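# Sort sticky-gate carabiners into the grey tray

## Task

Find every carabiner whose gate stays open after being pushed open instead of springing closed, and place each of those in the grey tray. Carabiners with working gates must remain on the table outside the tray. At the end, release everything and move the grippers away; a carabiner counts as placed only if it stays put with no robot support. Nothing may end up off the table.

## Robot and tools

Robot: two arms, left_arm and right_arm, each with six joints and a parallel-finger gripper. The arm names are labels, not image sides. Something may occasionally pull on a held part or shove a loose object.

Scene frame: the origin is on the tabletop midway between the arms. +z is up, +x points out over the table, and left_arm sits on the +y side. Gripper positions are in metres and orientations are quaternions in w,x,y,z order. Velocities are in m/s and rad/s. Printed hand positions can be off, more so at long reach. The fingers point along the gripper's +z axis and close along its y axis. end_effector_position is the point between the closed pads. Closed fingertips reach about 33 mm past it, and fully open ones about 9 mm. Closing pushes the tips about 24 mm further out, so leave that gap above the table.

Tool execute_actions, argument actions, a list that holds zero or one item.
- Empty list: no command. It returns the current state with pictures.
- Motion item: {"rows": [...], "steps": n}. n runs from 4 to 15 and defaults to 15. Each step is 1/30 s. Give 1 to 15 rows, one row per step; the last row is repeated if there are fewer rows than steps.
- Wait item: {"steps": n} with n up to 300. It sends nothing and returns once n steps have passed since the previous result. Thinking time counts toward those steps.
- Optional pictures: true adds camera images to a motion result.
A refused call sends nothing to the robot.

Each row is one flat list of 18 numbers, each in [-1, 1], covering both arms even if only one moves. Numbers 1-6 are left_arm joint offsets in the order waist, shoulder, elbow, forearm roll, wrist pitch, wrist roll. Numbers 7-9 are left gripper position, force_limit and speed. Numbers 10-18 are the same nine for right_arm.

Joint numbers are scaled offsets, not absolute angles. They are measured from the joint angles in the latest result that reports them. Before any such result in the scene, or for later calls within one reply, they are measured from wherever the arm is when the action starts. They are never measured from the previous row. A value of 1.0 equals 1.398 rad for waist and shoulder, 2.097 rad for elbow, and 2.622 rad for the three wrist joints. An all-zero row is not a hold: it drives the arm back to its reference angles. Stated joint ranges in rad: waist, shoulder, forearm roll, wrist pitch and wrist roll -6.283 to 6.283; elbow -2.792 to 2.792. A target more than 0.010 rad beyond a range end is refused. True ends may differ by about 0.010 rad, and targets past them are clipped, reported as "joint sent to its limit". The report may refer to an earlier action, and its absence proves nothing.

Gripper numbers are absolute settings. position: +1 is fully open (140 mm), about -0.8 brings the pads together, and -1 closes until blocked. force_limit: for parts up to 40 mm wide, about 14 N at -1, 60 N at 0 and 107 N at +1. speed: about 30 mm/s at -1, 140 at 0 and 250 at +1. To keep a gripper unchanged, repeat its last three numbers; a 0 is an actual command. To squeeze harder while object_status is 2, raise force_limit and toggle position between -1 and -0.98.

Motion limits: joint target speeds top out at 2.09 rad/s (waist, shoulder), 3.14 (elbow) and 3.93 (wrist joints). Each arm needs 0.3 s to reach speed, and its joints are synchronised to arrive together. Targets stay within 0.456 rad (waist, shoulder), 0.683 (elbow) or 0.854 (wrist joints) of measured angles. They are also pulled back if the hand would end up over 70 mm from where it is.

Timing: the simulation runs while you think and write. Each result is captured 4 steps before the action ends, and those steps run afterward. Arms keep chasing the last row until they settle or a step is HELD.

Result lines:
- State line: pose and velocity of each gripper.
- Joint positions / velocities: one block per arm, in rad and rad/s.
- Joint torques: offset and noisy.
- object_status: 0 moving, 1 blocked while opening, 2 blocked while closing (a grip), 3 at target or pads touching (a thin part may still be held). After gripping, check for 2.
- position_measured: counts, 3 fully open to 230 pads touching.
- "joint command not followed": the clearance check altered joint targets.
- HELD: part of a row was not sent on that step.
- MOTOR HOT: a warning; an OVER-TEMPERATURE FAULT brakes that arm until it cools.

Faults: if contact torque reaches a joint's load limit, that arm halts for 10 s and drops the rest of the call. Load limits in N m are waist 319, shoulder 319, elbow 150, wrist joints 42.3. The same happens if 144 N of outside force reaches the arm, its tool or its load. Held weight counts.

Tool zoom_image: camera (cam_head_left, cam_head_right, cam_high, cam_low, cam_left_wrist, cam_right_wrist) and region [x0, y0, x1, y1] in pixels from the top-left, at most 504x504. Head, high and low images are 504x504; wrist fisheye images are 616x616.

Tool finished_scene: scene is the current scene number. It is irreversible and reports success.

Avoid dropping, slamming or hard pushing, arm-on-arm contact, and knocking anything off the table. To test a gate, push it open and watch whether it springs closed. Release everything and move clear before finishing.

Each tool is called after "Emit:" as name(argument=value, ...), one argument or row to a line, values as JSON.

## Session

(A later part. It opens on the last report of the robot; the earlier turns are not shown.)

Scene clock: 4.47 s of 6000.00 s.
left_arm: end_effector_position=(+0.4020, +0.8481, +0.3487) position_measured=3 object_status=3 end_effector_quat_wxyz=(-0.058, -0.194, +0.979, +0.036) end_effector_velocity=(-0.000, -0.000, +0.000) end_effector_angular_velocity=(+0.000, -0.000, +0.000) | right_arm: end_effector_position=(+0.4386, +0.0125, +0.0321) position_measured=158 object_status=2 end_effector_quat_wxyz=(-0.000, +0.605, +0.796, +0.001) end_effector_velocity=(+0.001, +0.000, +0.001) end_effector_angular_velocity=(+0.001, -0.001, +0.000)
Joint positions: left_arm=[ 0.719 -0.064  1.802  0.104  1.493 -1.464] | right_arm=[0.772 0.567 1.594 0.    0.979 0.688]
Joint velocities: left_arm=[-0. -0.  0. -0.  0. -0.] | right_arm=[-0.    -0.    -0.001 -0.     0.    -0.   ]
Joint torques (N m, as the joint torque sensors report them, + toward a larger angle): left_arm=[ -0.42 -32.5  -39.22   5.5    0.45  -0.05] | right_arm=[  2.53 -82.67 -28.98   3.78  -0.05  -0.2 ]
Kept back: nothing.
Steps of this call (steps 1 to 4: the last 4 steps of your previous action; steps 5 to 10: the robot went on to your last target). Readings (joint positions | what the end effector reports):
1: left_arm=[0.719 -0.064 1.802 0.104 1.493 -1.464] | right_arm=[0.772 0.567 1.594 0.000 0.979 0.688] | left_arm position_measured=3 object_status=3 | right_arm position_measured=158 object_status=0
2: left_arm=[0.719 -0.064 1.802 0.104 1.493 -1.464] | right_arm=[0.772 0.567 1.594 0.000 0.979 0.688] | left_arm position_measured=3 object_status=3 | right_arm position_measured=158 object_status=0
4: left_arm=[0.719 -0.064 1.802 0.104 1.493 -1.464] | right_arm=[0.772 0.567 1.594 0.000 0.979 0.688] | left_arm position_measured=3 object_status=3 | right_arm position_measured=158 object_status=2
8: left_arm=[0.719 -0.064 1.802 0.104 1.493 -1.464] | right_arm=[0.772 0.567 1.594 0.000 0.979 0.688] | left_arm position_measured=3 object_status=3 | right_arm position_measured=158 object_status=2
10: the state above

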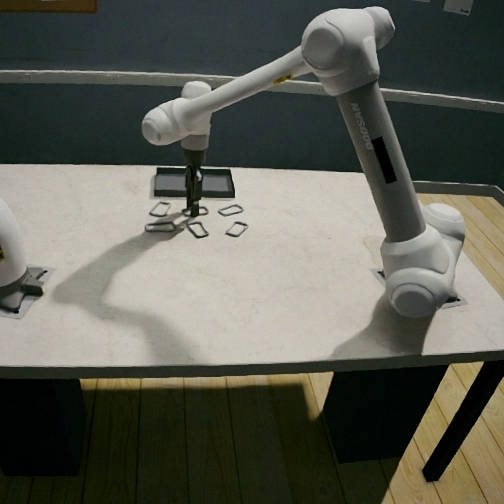

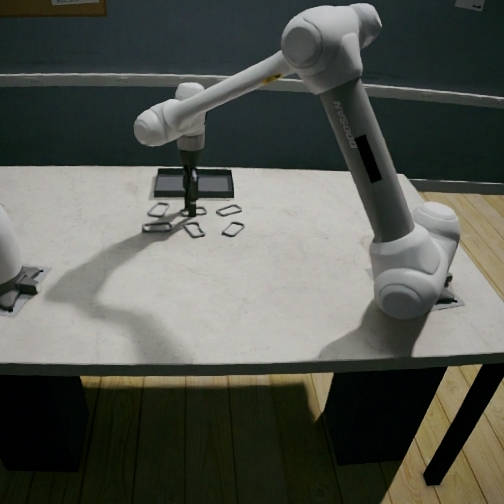

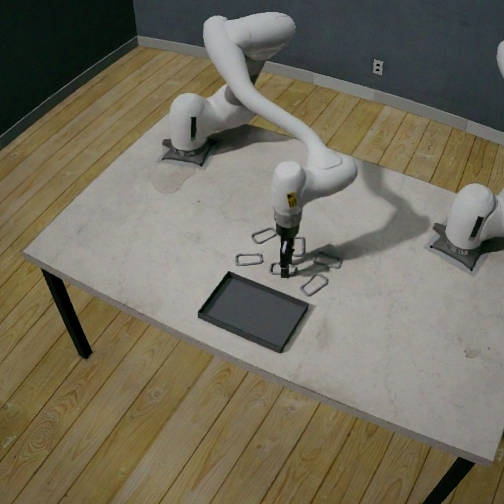

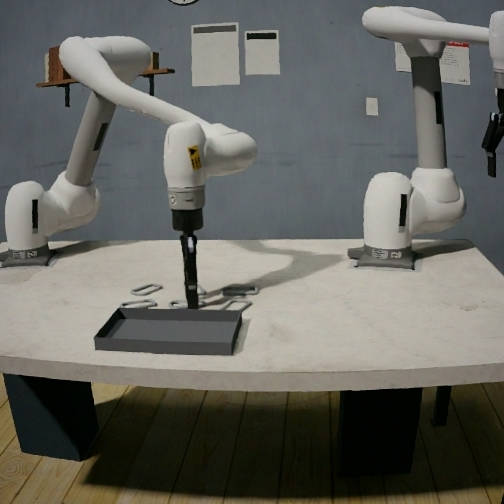

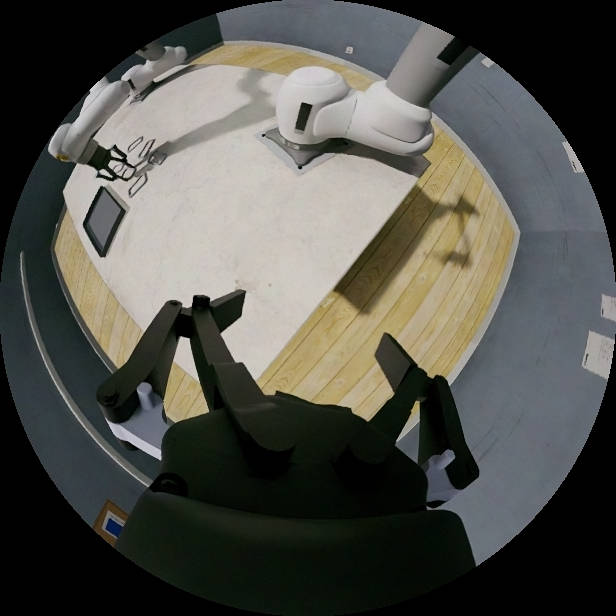

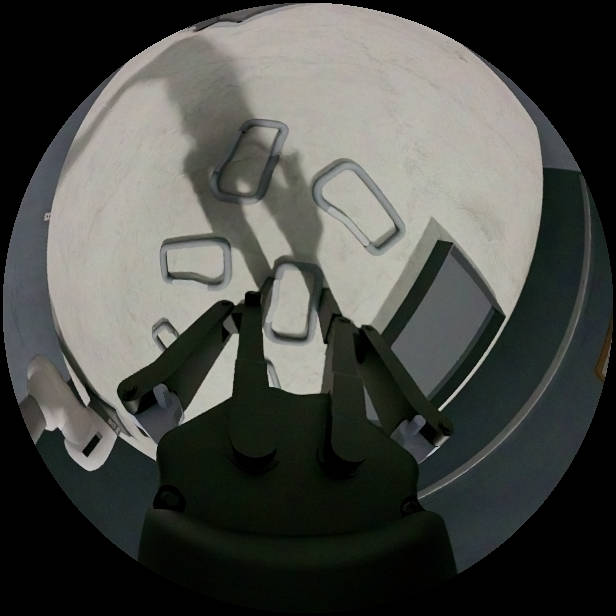

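Emit:
execute_actions(
  actions=[
    {"rows":[[0,0,0,0,0,0,1,0,0,0,0,0,0,0,0,0,-0.5,0],[0,0,0,0,0,0,1,0,0,0,0,0,0,0,0,0,-0.5,0],[0,0,0,0,0,0,1,0,0,0,0,0,0,0,0,0,-0.5,0],[0,0,0,0,0,0,1,0,0,-0.0068,-0.0045,0.0046,0,-0.0012,-0.0036,0,-0.5,0],[0,0,0,0,0,0,1,0,0,-0.0068,-0.0045,0.0046,0,-0.0012,-0.0036,0,-0.5,0],[0,0,0,0,0,0,1,0,0,-0.0068,-0.0045,0.0046,0,-0.0012,-0.0036,0,-0.5,0],[0,0,0,0,0,0,1,0,0,-0.0068,-0.0045,0.0046,0,-0.0012,-0.0036,0,-0.5,0],[0,0,0,0,0,0,1,0,0,-0.0068,-0.0045,0.0046,0,-0.0012,-0.0036,0,-0.5,0],[0,0,0,0,0,0,1,0,0,-0.0068,-0.0045,0.0046,0,-0.0012,-0.0036,0,-0.5,0],[0,0,0,0,0,0,1,0,0,-0.0068,-0.0045,0.0046,0,-0.0012,-0.0036,0,-0.5,0],[0,0,0,0,0,0,1,0,0,-0.0068,-0.0045,0.0046,0,-0.0012,-0.0036,0,-0.5,0],[0,0,0,0,0,0,1,0,0,-0.0068,-0.0045,0.0046,0,-0.0012,-0.0036,-0.56,-0.5,0.3]],"steps":15},
  ],
)

Emit:
execute_actions(
  actions=[
    {"steps":12},
  ],
  pictures=true,
)

Emit:
zoom_image(
  camera="cam_right_wrist",
  region=[200,200,400,400],
)

Scene clock: 5.30 s of 6000.00 s.
left_arm: end_effector_position=(+0.4020, +0.8481, +0.3487) position_measured=3 object_status=3 end_effector_quat_wxyz=(-0.058, -0.194, +0.979, +0.036) end_effector_velocity=(+0.000, -0.000, -0.000) end_effector_angular_velocity=(-0.000, +0.001, +0.001) | right_arm: end_effector_position=(+0.4422, +0.0052, +0.0325) position_measured=129 object_status=0 end_effector_quat_wxyz=(-0.000, +0.605, +0.796, +0.001) end_effector_velocity=(+0.003, -0.005, +0.003) end_effector_angular_velocity=(+0.003, -0.002, +0.001)
Joint positions: left_arm=[ 0.719 -0.064  1.802  0.104  1.493 -1.464] | right_arm=[0.763 0.561 1.603 0.    0.976 0.679]
Joint velocities: left_arm=[-0.     0.     0.     0.     0.    -0.001] | right_arm=[-0.006 -0.007  0.006 -0.    -0.002 -0.008]
Joint torques (N m, as the joint torque sensors report them, + toward a larger angle): left_arm=[ -0.17 -31.79 -39.12   5.41   0.39  -0.04] | right_arm=[  5.14 -90.34 -33.72   3.96  -0.03  -0.58]
Steps of this call (steps 1 to 14: the robot went on to your last target; steps 15 to 25: the first 11 steps of this action). Readings (joint positions | what the end effector reports):
15: left_arm=[0.719 -0.064 1.802 0.104 1.493 -1.464] | right_arm=[0.772 0.567 1.594 0.000 0.979 0.688] | left_arm position_measured=3 object_status=3 | right_arm position_measured=158 object_status=0
16: left_arm=[0.719 -0.064 1.802 0.104 1.493 -1.464] | right_arm=[0.772 0.567 1.594 0.000 0.979 0.688] | left_arm position_measured=3 object_status=3 | right_arm position_measured=158 object_status=0
18: left_arm=[0.719 -0.064 1.802 0.104 1.493 -1.464] | right_arm=[0.772 0.567 1.594 0.000 0.979 0.688] | left_arm position_measured=3 object_status=3 | right_arm position_measured=140 object_status=0
22: left_arm=[0.719 -0.064 1.802 0.104 1.493 -1.464] | right_arm=[0.764 0.562 1.601 0.000 0.977 0.681] | left_arm position_measured=3 object_status=3 | right_arm position_measured=129 object_status=0
25: the state above

Scene clock: 5.70 s of 6000.00 s.
left_arm: end_effector_position=(+0.4020, +0.8481, +0.3487) position_measured=3 object_status=3 end_effector_quat_wxyz=(-0.058, -0.194, +0.979, +0.036) end_effector_velocity=(+0.000, +0.001, -0.001) end_effector_angular_velocity=(-0.001, +0.002, -0.001) | right_arm: end_effector_position=(+0.4425, +0.0049, +0.0329) position_measured=176 object_status=0 end_effector_quat_wxyz=(-0.000, +0.605, +0.796, +0.001) end_effector_velocity=(+0.000, +0.000, -0.000) end_effector_angular_velocity=(+0.000, -0.000, -0.001)
Joint positions: left_arm=[ 0.719 -0.064  1.802  0.104  1.493 -1.464] | right_arm=[0.762 0.56  1.603 0.    0.976 0.679]
Joint velocities: left_arm=[ 0.     0.002 -0.     0.001  0.     0.002] | right_arm=[-0.     0.    -0.     0.    -0.     0.001]
Joint torques (N m, as the joint torque sensors report them, + toward a larger angle): left_arm=[  0.05 -32.51 -39.11   5.4    0.32   0.01] | right_arm=[  4.8  -66.74 -17.69   4.66   0.76  -0.13]
Kept back: nothing.
Steps of this call (steps 1 to 4: the last 4 steps of your previous action; steps 5 to 12: the robot went on to your last target). Readings (joint positions | what the end effector reports):
1: left_arm=[0.719 -0.064 1.802 0.104 1.493 -1.464] | right_arm=[0.763 0.561 1.603 0.000 0.976 0.679] | left_arm position_measured=3 object_status=3 | right_arm position_measured=129 object_status=0
2: left_arm=[0.719 -0.064 1.802 0.104 1.493 -1.464] | right_arm=[0.762 0.561 1.603 0.000 0.976 0.679] | left_arm position_measured=3 object_status=3 | right_arm position_measured=132 object_status=0
4: left_arm=[0.719 -0.064 1.802 0.104 1.493 -1.464] | right_arm=[0.762 0.561 1.603 0.000 0.976 0.679] | left_arm position_measured=3 object_status=3 | right_arm position_measured=150 object_status=0
8: left_arm=[0.719 -0.064 1.802 0.104 1.493 -1.464] | right_arm=[0.762 0.560 1.603 0.000 0.976 0.679] | left_arm position_measured=3 object_status=3 | right_arm position_measured=176 object_status=0
12: the state above

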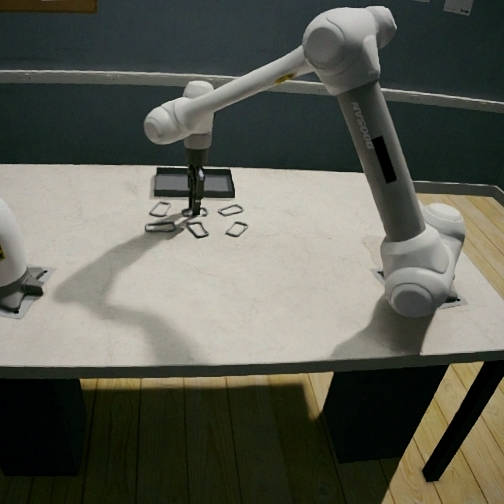

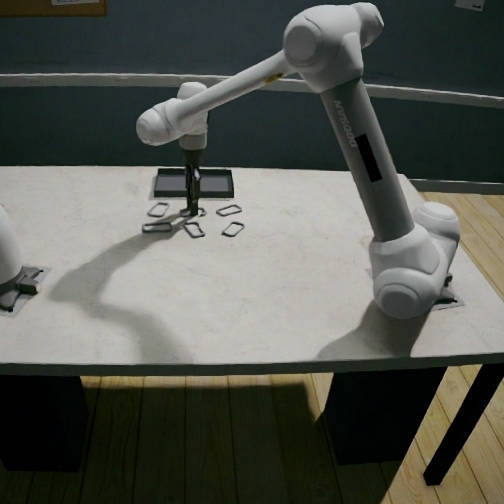

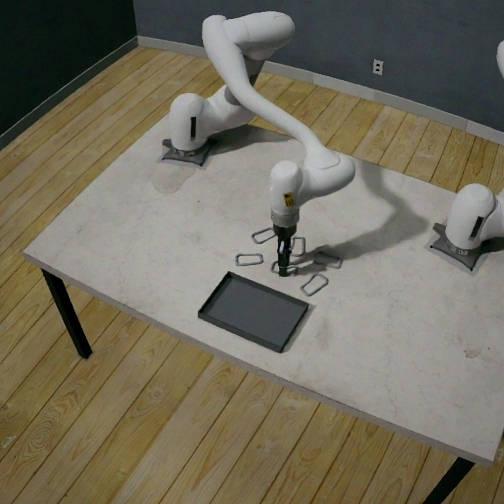

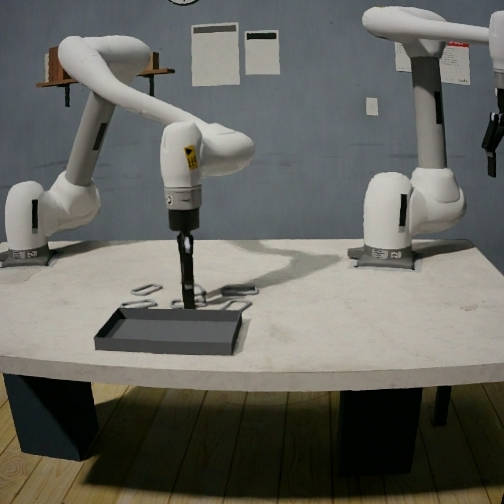

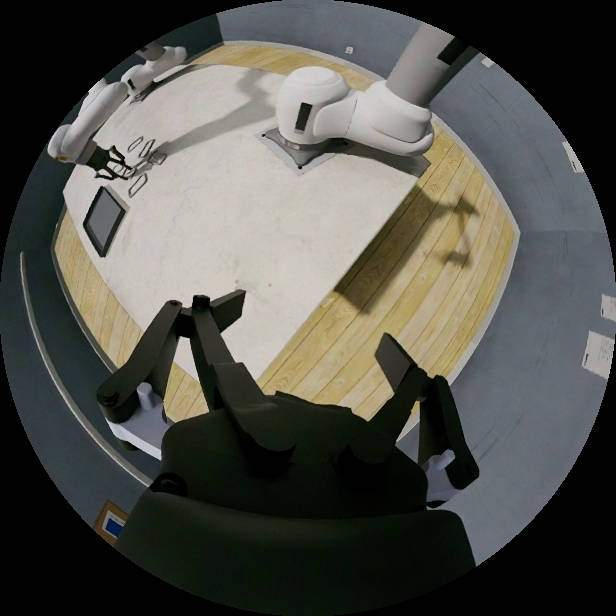

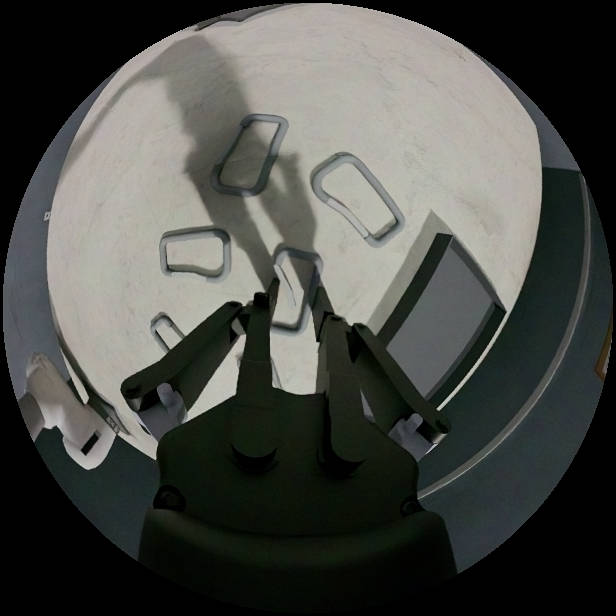

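Region (200, 200, 400, 400) of cam_right_wrist's 616x616 image, scaled by 2.520, with more detail than that image has.

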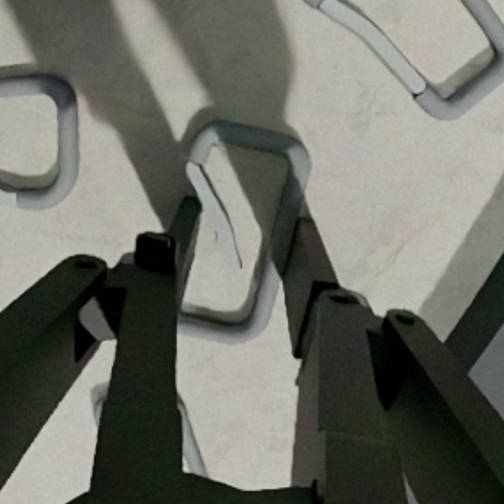

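Emit:
execute_actions(
  actions=[
    {"rows":[[0,0,0,0,0,0,1,0,0,0,-0.002,-0.001,0,0.002,0,0.1,-0.5,0.3],[0,0,0,0,0,0,1,0,0,0,-0.002,-0.001,0,0.002,0,0.1,-0.5,0.3],[0,0,0,0,0,0,1,0,0,0,-0.002,-0.001,0,0.002,0,0.1,-0.5,0.3],[0,0,0,0,0,0,1,0,0,0,-0.002,-0.001,0,0.002,0,0.1,-0.5,0.3],[0,0,0,0,0,0,1,0,0,0,-0.002,-0.001,0,0.002,0,0.1,-0.5,0.3],[0,0,0,0,0,0,1,0,0,0,-0.002,-0.001,0,0.002,0,0.1,-0.5,0.3],[0,0,0,0,0,0,1,0,0,0,-0.002,-0.001,0,0.002,0,0.1,-0.5,0.3],[0,0,0,0,0,0,1,0,0,0,-0.002,-0.001,0,0.002,0,0.1,-0.5,0.3],[0,0,0,0,0,0,1,0,0,0,-0.02,-0.009,0,0.018,0,0.1,-0.5,0.3]],"steps":15},
  ],
)

Emit:
execute_actions(
  actions=[
    {"steps":6},
  ],
  pictures=true,
)

Emit:
zoom_image(
  camera="cam_right_wrist",
  region=[150,120,450,400],
)

Scene clock: 6.43 s of 6000.00 s.
left_arm: end_effector_position=(+0.4020, +0.8481, +0.3487) position_measured=3 object_status=3 end_effector_quat_wxyz=(-0.058, -0.194, +0.979, +0.036) end_effector_velocity=(+0.000, -0.001, +0.000) end_effector_angular_velocity=(-0.001, -0.002, +0.001) | right_arm: end_effector_position=(+0.4422, +0.0045, +0.0471) position_measured=117 object_status=0 end_effector_quat_wxyz=(-0.000, +0.605, +0.796, +0.001) end_effector_velocity=(+0.012, +0.016, +0.262) end_effector_angular_velocity=(+0.053, -0.039, +0.000)
Joint positions: left_arm=[ 0.719 -0.064  1.802  0.104  1.493 -1.464] | right_arm=[0.762 0.548 1.594 0.    0.998 0.679]
Joint velocities: left_arm=[-0.001 -0.001 -0.    -0.002 -0.    -0.001] | right_arm=[-0.    -0.231 -0.168 -0.001  0.333  0.   ]
Joint torques (N m, as the joint torque sensors report them, + toward a larger angle): left_arm=[  0.   -31.95 -38.96   5.45   0.45   0.  ] | right_arm=[   5.36 -118.44  -44.51    5.21   -0.41   -0.49]
Steps of this call (steps 1 to 11: the robot went on to your last target; steps 12 to 22: the first 11 steps of this action). Readings (joint positions | what the end effector reports):
12: left_arm=[0.719 -0.064 1.802 0.104 1.493 -1.464] | right_arm=[0.762 0.560 1.603 0.000 0.976 0.679] | left_arm position_measured=3 object_status=3 | right_arm position_measured=176 object_status=0
13: left_arm=[0.719 -0.064 1.802 0.104 1.493 -1.464] | right_arm=[0.762 0.560 1.603 0.000 0.977 0.679] | left_arm position_measured=3 object_status=3 | right_arm position_measured=176 object_status=0
15: left_arm=[0.719 -0.064 1.802 0.104 1.493 -1.464] | right_arm=[0.762 0.559 1.602 0.000 0.979 0.679] | left_arm position_measured=3 object_status=3 | right_arm position_measured=154 object_status=0
19: left_arm=[0.719 -0.064 1.802 0.104 1.493 -1.464] | right_arm=[0.762 0.558 1.601 0.000 0.981 0.679] | left_arm position_measured=3 object_status=3 | right_arm position_measured=119 object_status=0
22: the state above

Scene clock: 6.63 s of 6000.00 s.
left_arm: end_effector_position=(+0.4020, +0.8481, +0.3487) position_measured=3 object_status=3 end_effector_quat_wxyz=(-0.058, -0.194, +0.979, +0.036) end_effector_velocity=(+0.000, +0.000, -0.000) end_effector_angular_velocity=(-0.001, +0.001, +0.001) | right_arm: end_effector_position=(+0.4421, +0.0042, +0.0631) position_measured=117 object_status=3 end_effector_quat_wxyz=(-0.000, +0.605, +0.796, +0.001) end_effector_velocity=(-0.000, -0.000, +0.011) end_effector_angular_velocity=(-0.001, +0.000, +0.000)
Joint positions: left_arm=[ 0.719 -0.064  1.802  0.104  1.493 -1.464] | right_arm=[0.762 0.533 1.585 0.    1.022 0.679]
Joint velocities: left_arm=[ 0.001  0.001 -0.    -0.001  0.     0.   ] | right_arm=[ 0.    -0.009 -0.007 -0.     0.017  0.   ]
Joint torques (N m, as the joint torque sensors report them, + toward a larger angle): left_arm=[ -0.72 -31.97 -39.31   5.43   0.36   0.04] | right_arm=[  2.5  -88.04 -33.28   3.76   0.01  -0.14]
Kept back: nothing.
Steps of this call (steps 1 to 4: the last 4 steps of your previous action; steps 5 to 6: the robot went on to your last target). Readings (joint positions | what the end effector reports):
1: left_arm=[0.719 -0.064 1.802 0.104 1.493 -1.464] | right_arm=[0.762 0.541 1.590 0.000 1.008 0.679] | left_arm position_measured=3 object_status=3 | right_arm position_measured=117 object_status=0
2: left_arm=[0.719 -0.064 1.802 0.104 1.493 -1.464] | right_arm=[0.762 0.537 1.587 0.000 1.014 0.679] | left_arm position_measured=3 object_status=3 | right_arm position_measured=117 object_status=0
4: left_arm=[0.719 -0.064 1.802 0.104 1.493 -1.464] | right_arm=[0.762 0.534 1.586 0.000 1.020 0.679] | left_arm position_measured=3 object_status=3 | right_arm position_measured=117 object_status=3
6: the state above

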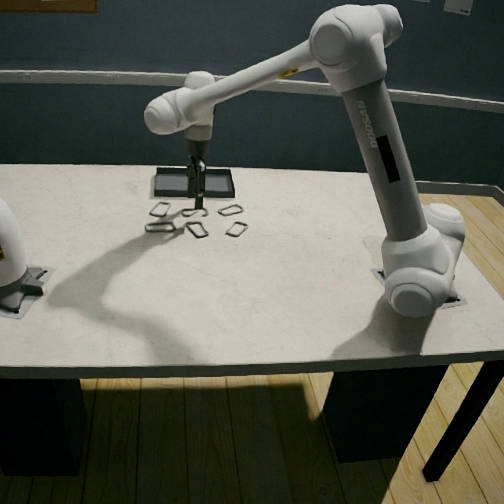

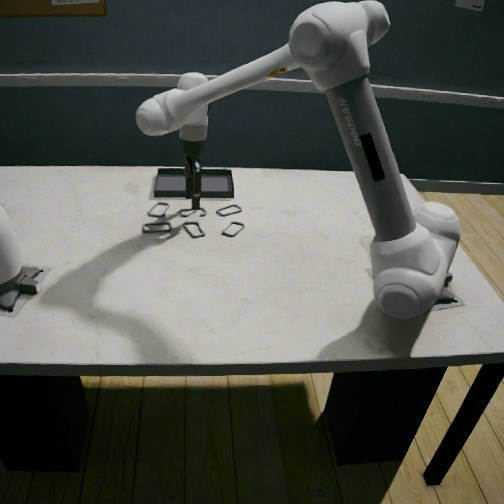

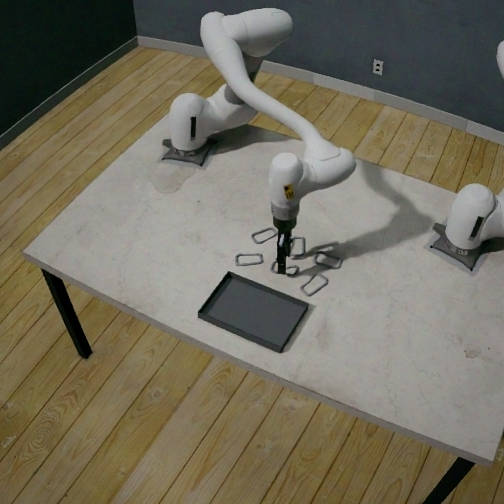

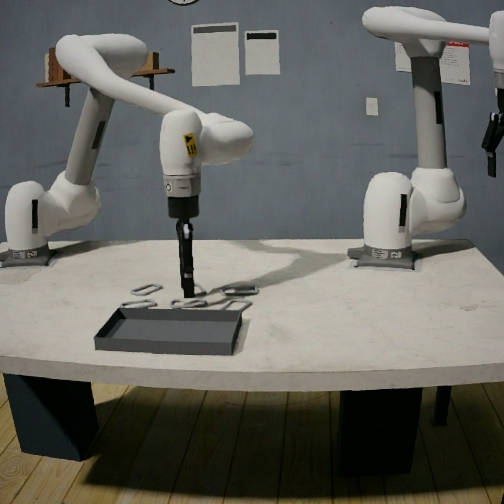

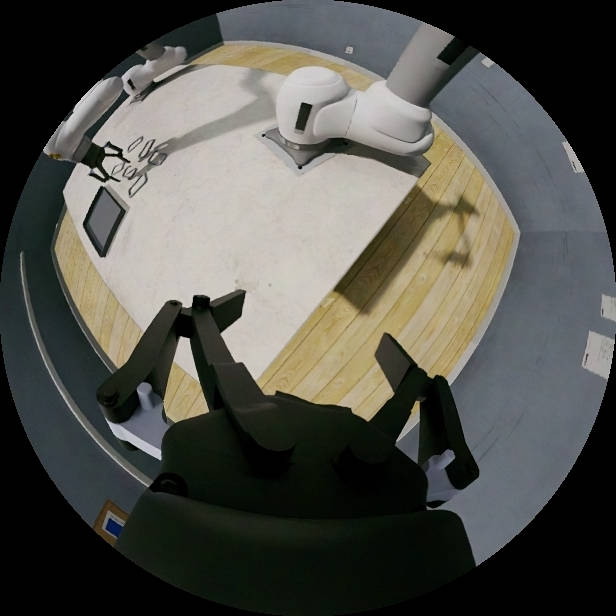

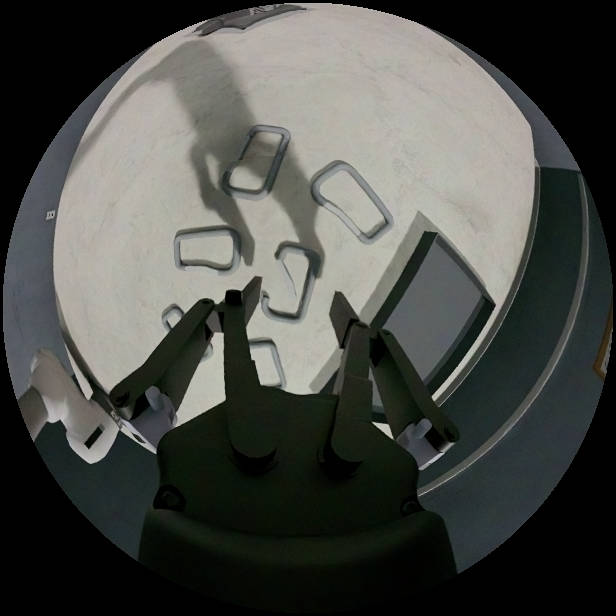

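Region (150, 120, 450, 400) of cam_right_wrist's 616x616 image, scaled by 1.680, with more detail than that image has; it fills the top 470 rows of this view, and the rest is white.

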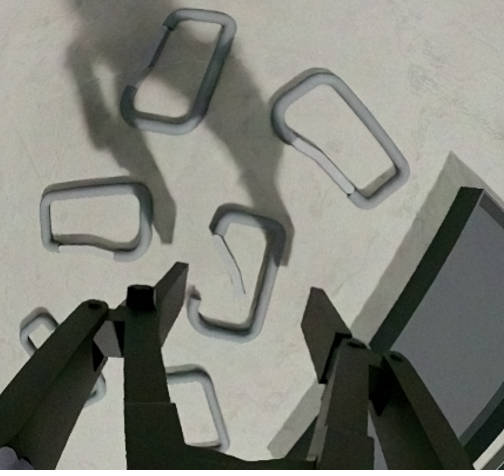

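Emit:
execute_actions(
  actions=[
    {"rows":[[0,0,0,0,0,0,1,0,0,-0.0075,-0.0015,0.030,0,-0.0232,-0.004,0.1,-0.5,0.3]],"steps":12},
  ],
  pictures=true,
)

Emit:
zoom_image(
  camera="cam_right_wrist",
  region=[200,200,400,400],
)

Scene clock: 7.70 s of 6000.00 s.
left_arm: end_effector_position=(+0.4020, +0.8481, +0.3487) position_measured=3 object_status=3 end_effector_quat_wxyz=(-0.058, -0.194, +0.979, +0.036) end_effector_velocity=(-0.000, +0.000, +0.000) end_effector_angular_velocity=(+0.001, +0.000, +0.001) | right_arm: end_effector_position=(+0.4377, -0.0152, +0.0366) position_measured=117 object_status=3 end_effector_quat_wxyz=(-0.000, +0.605, +0.796, +0.001) end_effector_velocity=(-0.002, -0.012, -0.014) end_effector_angular_velocity=(+0.006, -0.005, +0.001)
Joint positions: left_arm=[ 0.719 -0.064  1.802  0.104  1.493 -1.464] | right_arm=[0.752 0.531 1.645 0.    0.964 0.669]
Joint velocities: left_arm=[ 0.    -0.    -0.     0.001 -0.    -0.001] | right_arm=[-0.007 -0.005  0.04   0.    -0.043 -0.007]
Joint torques (N m, as the joint torque sensors report them, + toward a larger angle): left_arm=[  0.27 -32.09 -39.13   5.5    0.37   0.15] | right_arm=[  2.95 -89.03 -35.17   4.1   -0.18  -0.03]
Steps of this call (steps 1 to 24: the robot went on to your last target; steps 25 to 32: the first 8 steps of this action). Readings (joint positions | what the end effector reports):
25: left_arm=[0.719 -0.064 1.802 0.104 1.493 -1.464] | right_arm=[0.762 0.532 1.584 0.000 1.023 0.679] | left_arm position_measured=3 object_status=3 | right_arm position_measured=117 object_status=3
26: left_arm=[0.719 -0.064 1.802 0.104 1.493 -1.464] | right_arm=[0.761 0.532 1.589 0.000 1.018 0.678] | left_arm position_measured=3 object_status=3 | right_arm position_measured=117 object_status=3
28: left_arm=[0.719 -0.064 1.802 0.104 1.493 -1.464] | right_arm=[0.756 0.532 1.621 0.000 0.987 0.673] | left_arm position_measured=3 object_status=3 | right_arm position_measured=117 object_status=3
32: the state above

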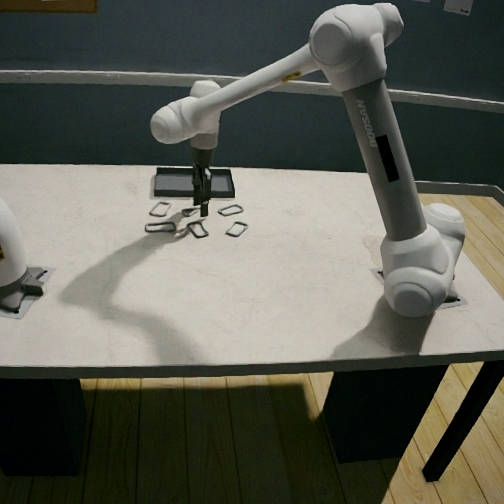

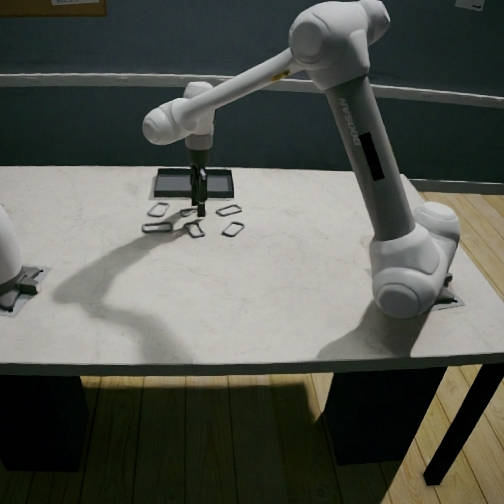

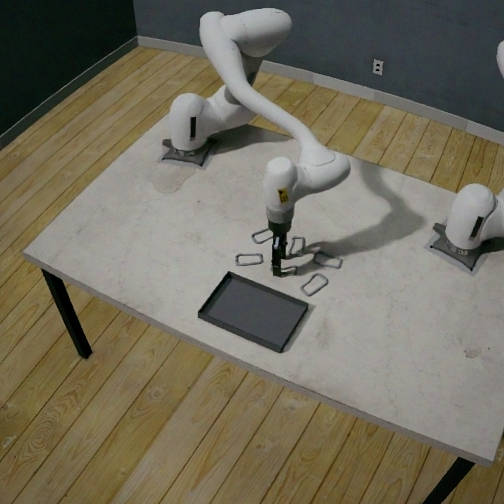

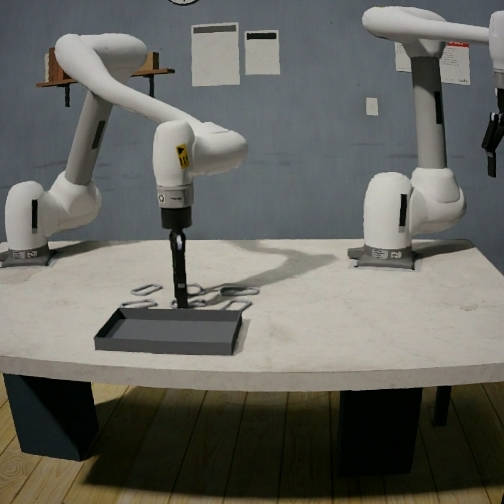

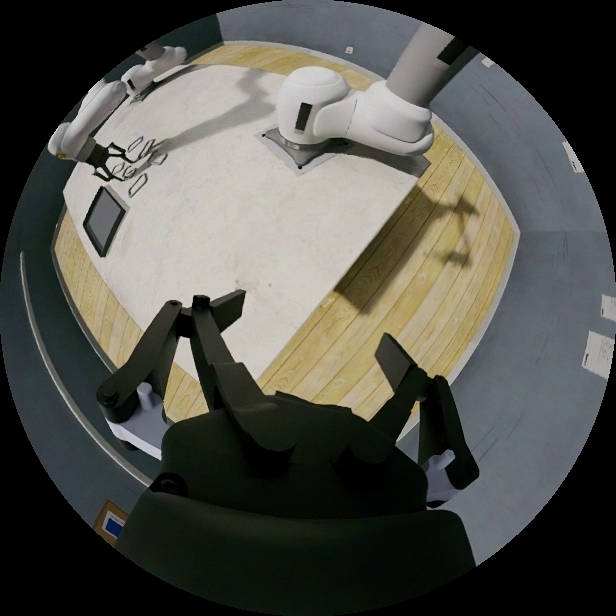

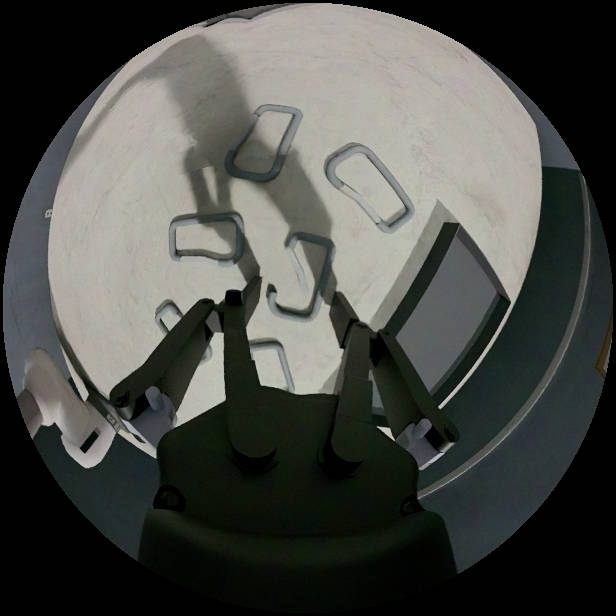

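Region (200, 200, 400, 400) of cam_right_wrist's 616x616 image, scaled by 2.520, with more detail than that image has.

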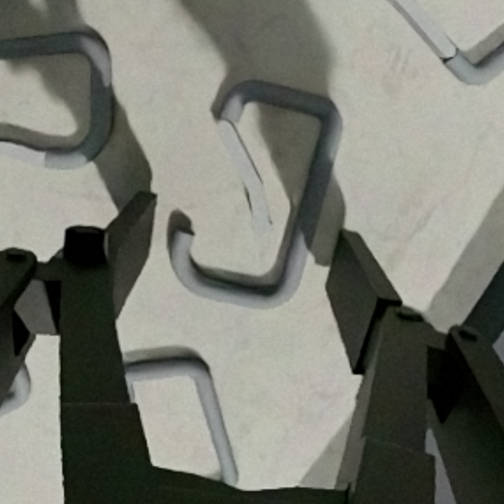

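Emit:
execute_actions(
  actions=[
    {"rows":[[0,0,0,0,0,0,1,0,0,0.004,0.0035,-0.002,0,-0.0005,0.002,0.1,-0.5,0.3],[0,0,0,0,0,0,1,0,0,0.004,0.0035,-0.002,0,-0.0005,0.002,0.1,-0.5,0.3],[0,0,0,0,0,0,1,0,0,0.004,0.0035,-0.002,0,-0.0005,0.002,0.1,-0.5,0.3],[0,0,0,0,0,0,1,0,0,0.004,0.0035,-0.002,0,-0.0005,0.002,0.1,-0.5,0.3],[0,0,0,0,0,0,1,0,0,0.004,0.0035,-0.002,0,-0.0005,0.002,0.1,-0.5,0.3],[0,0,0,0,0,0,1,0,0,0.004,0.0035,-0.002,0,-0.0005,0.002,-0.45,0,0.2]],"steps":15},
  ],
)

Emit:
execute_actions(
  actions=[
    {"steps":8},
  ],
  pictures=true,
)

Emit:
zoom_image(
  camera="cam_right_wrist",
  region=[200,200,400,400],
)

Scene clock: 8.33 s of 6000.00 s.
left_arm: end_effector_position=(+0.4020, +0.8481, +0.3487) position_measured=3 object_status=3 end_effector_quat_wxyz=(-0.058, -0.194, +0.979, +0.036) end_effector_velocity=(-0.000, -0.000, +0.001) end_effector_angular_velocity=(+0.000, -0.001, -0.001) | right_arm: end_effector_position=(+0.4358, -0.0108, +0.0350) position_measured=148 object_status=0 end_effector_quat_wxyz=(-0.000, +0.605, +0.796, +0.002) end_effector_velocity=(-0.001, +0.001, -0.000) end_effector_angular_velocity=(-0.000, +0.000, -0.000)
Joint positions: left_arm=[ 0.719 -0.064  1.802  0.104  1.493 -1.464] | right_arm=[0.758 0.536 1.64  0.    0.962 0.674]
Joint velocities: left_arm=[ 0.    -0.001  0.    -0.     0.     0.001] | right_arm=[ 0.002  0.     0.    -0.    -0.     0.002]
Joint torques (N m, as the joint torque sensors report them, + toward a larger angle): left_arm=[ -0.7  -32.45 -38.89   5.4    0.42   0.07] | right_arm=[  3.93 -73.38 -24.19   4.04  -0.16  -0.06]
Steps of this call (steps 1 to 4: the last 4 steps of your previous action; steps 5 to 8: the robot went on to your last target; steps 9 to 19: the first 11 steps of this action). Readings (joint positions | what the end effector reports):
9: left_arm=[0.719 -0.064 1.802 0.104 1.493 -1.464] | right_arm=[0.752 0.531 1.648 0.000 0.961 0.668] | left_arm position_measured=3 object_status=3 | right_arm position_measured=117 object_status=3
10: left_arm=[0.719 -0.064 1.802 0.104 1.493 -1.464] | right_arm=[0.753 0.532 1.646 0.000 0.961 0.669] | left_arm position_measured=3 object_status=3 | right_arm position_measured=117 object_status=3
12: left_arm=[0.719 -0.064 1.802 0.104 1.493 -1.464] | right_arm=[0.755 0.534 1.643 0.000 0.962 0.672] | left_arm position_measured=3 object_status=3 | right_arm position_measured=117 object_status=3
16: left_arm=[0.719 -0.064 1.802 0.104 1.493 -1.464] | right_arm=[0.757 0.536 1.641 0.000 0.962 0.674] | left_arm position_measured=3 object_status=3 | right_arm position_measured=128 object_status=0
19: the state above

Scene clock: 8.60 s of 6000.00 s.
left_arm: end_effector_position=(+0.4020, +0.8481, +0.3487) position_measured=3 object_status=3 end_effector_quat_wxyz=(-0.058, -0.194, +0.979, +0.036) end_effector_velocity=(-0.000, +0.001, +0.000) end_effector_angular_velocity=(+0.000, -0.000, +0.001) | right_arm: end_effector_position=(+0.4357, -0.0107, +0.0349) position_measured=150 object_status=0 end_effector_quat_wxyz=(-0.000, +0.605, +0.796, +0.001) end_effector_velocity=(-0.000, +0.000, -0.000) end_effector_angular_velocity=(-0.000, +0.000, +0.001)
Joint positions: left_arm=[ 0.719 -0.064  1.802  0.104  1.493 -1.464] | right_arm=[0.758 0.536 1.64  0.    0.962 0.674]
Joint velocities: left_arm=[ 0.001 -0.    -0.     0.    -0.     0.   ] | right_arm=[ 0.  0. -0. -0.  0. -0.]
Joint torques (N m, as the joint torque sensors report them, + toward a larger angle): left_arm=[ -0.23 -32.25 -39.15   5.42   0.28   0.07] | right_arm=[  6.98 -61.69 -18.36   5.27  -0.89  -0.28]
Kept back: nothing.
Steps of this call (steps 1 to 4: the last 4 steps of your previous action; steps 5 to 8: the robot went on to your last target). Readings (joint positions | what the end effector reports):
1: left_arm=[0.719 -0.064 1.802 0.104 1.493 -1.464] | right_arm=[0.758 0.536 1.640 0.000 0.962 0.674] | left_arm position_measured=3 object_status=3 | right_arm position_measured=148 object_status=0
2: left_arm=[0.719 -0.064 1.802 0.104 1.493 -1.464] | right_arm=[0.758 0.536 1.640 0.000 0.962 0.674] | left_arm position_measured=3 object_status=3 | right_arm position_measured=148 object_status=0
4: left_arm=[0.719 -0.064 1.802 0.104 1.493 -1.464] | right_arm=[0.758 0.536 1.640 0.000 0.962 0.674] | left_arm position_measured=3 object_status=3 | right_arm position_measured=148 object_status=0
8: the state above

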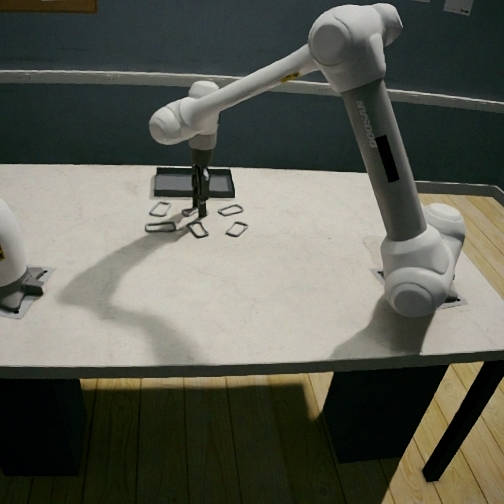

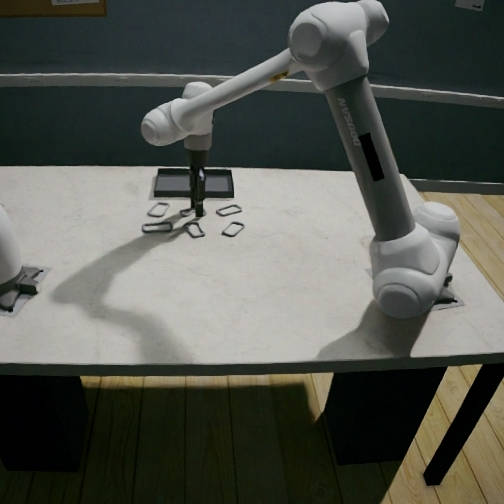

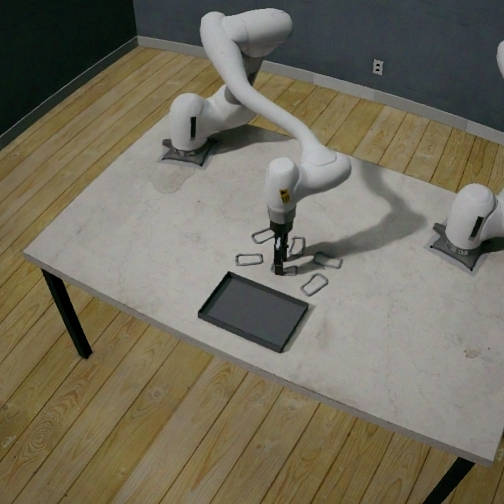

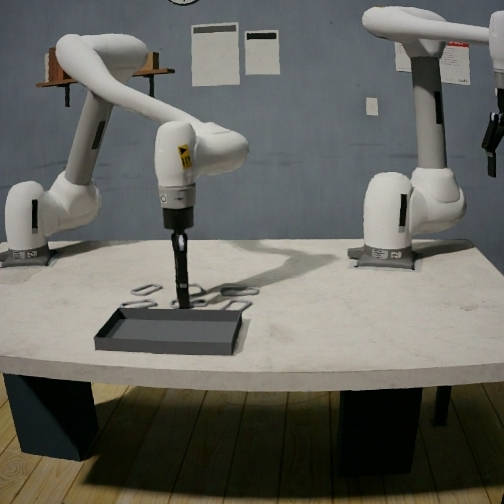

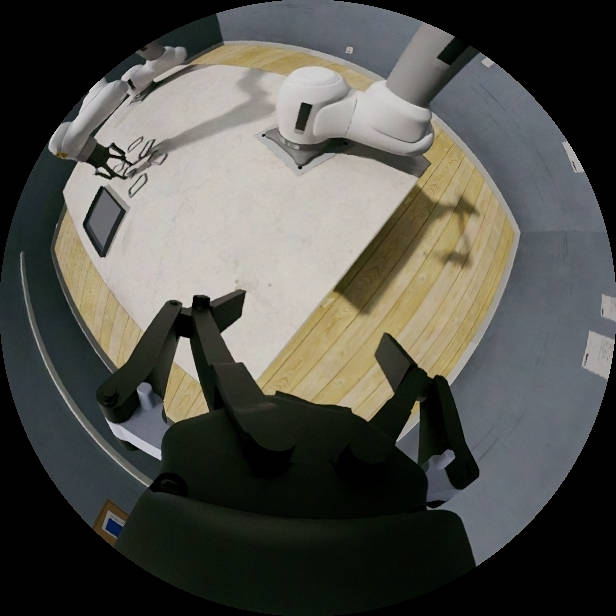

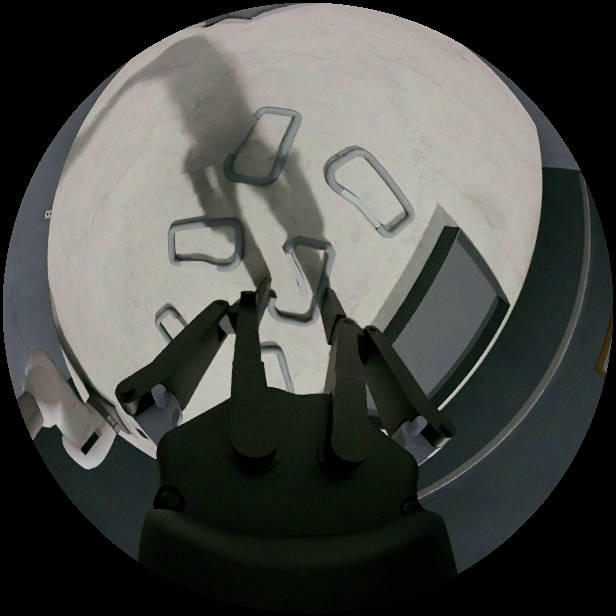

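Region (200, 200, 400, 400) of cam_right_wrist's 616x616 image, scaled by 2.520, with more detail than that image has.

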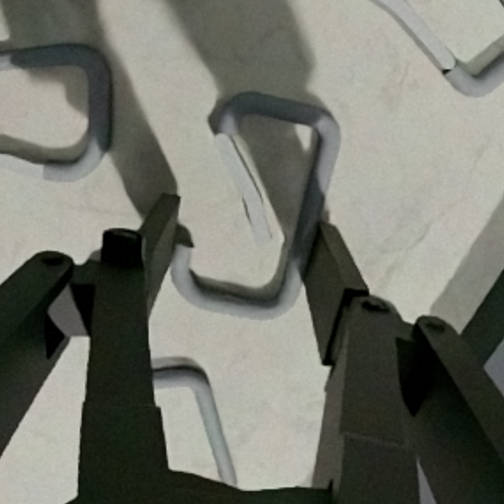

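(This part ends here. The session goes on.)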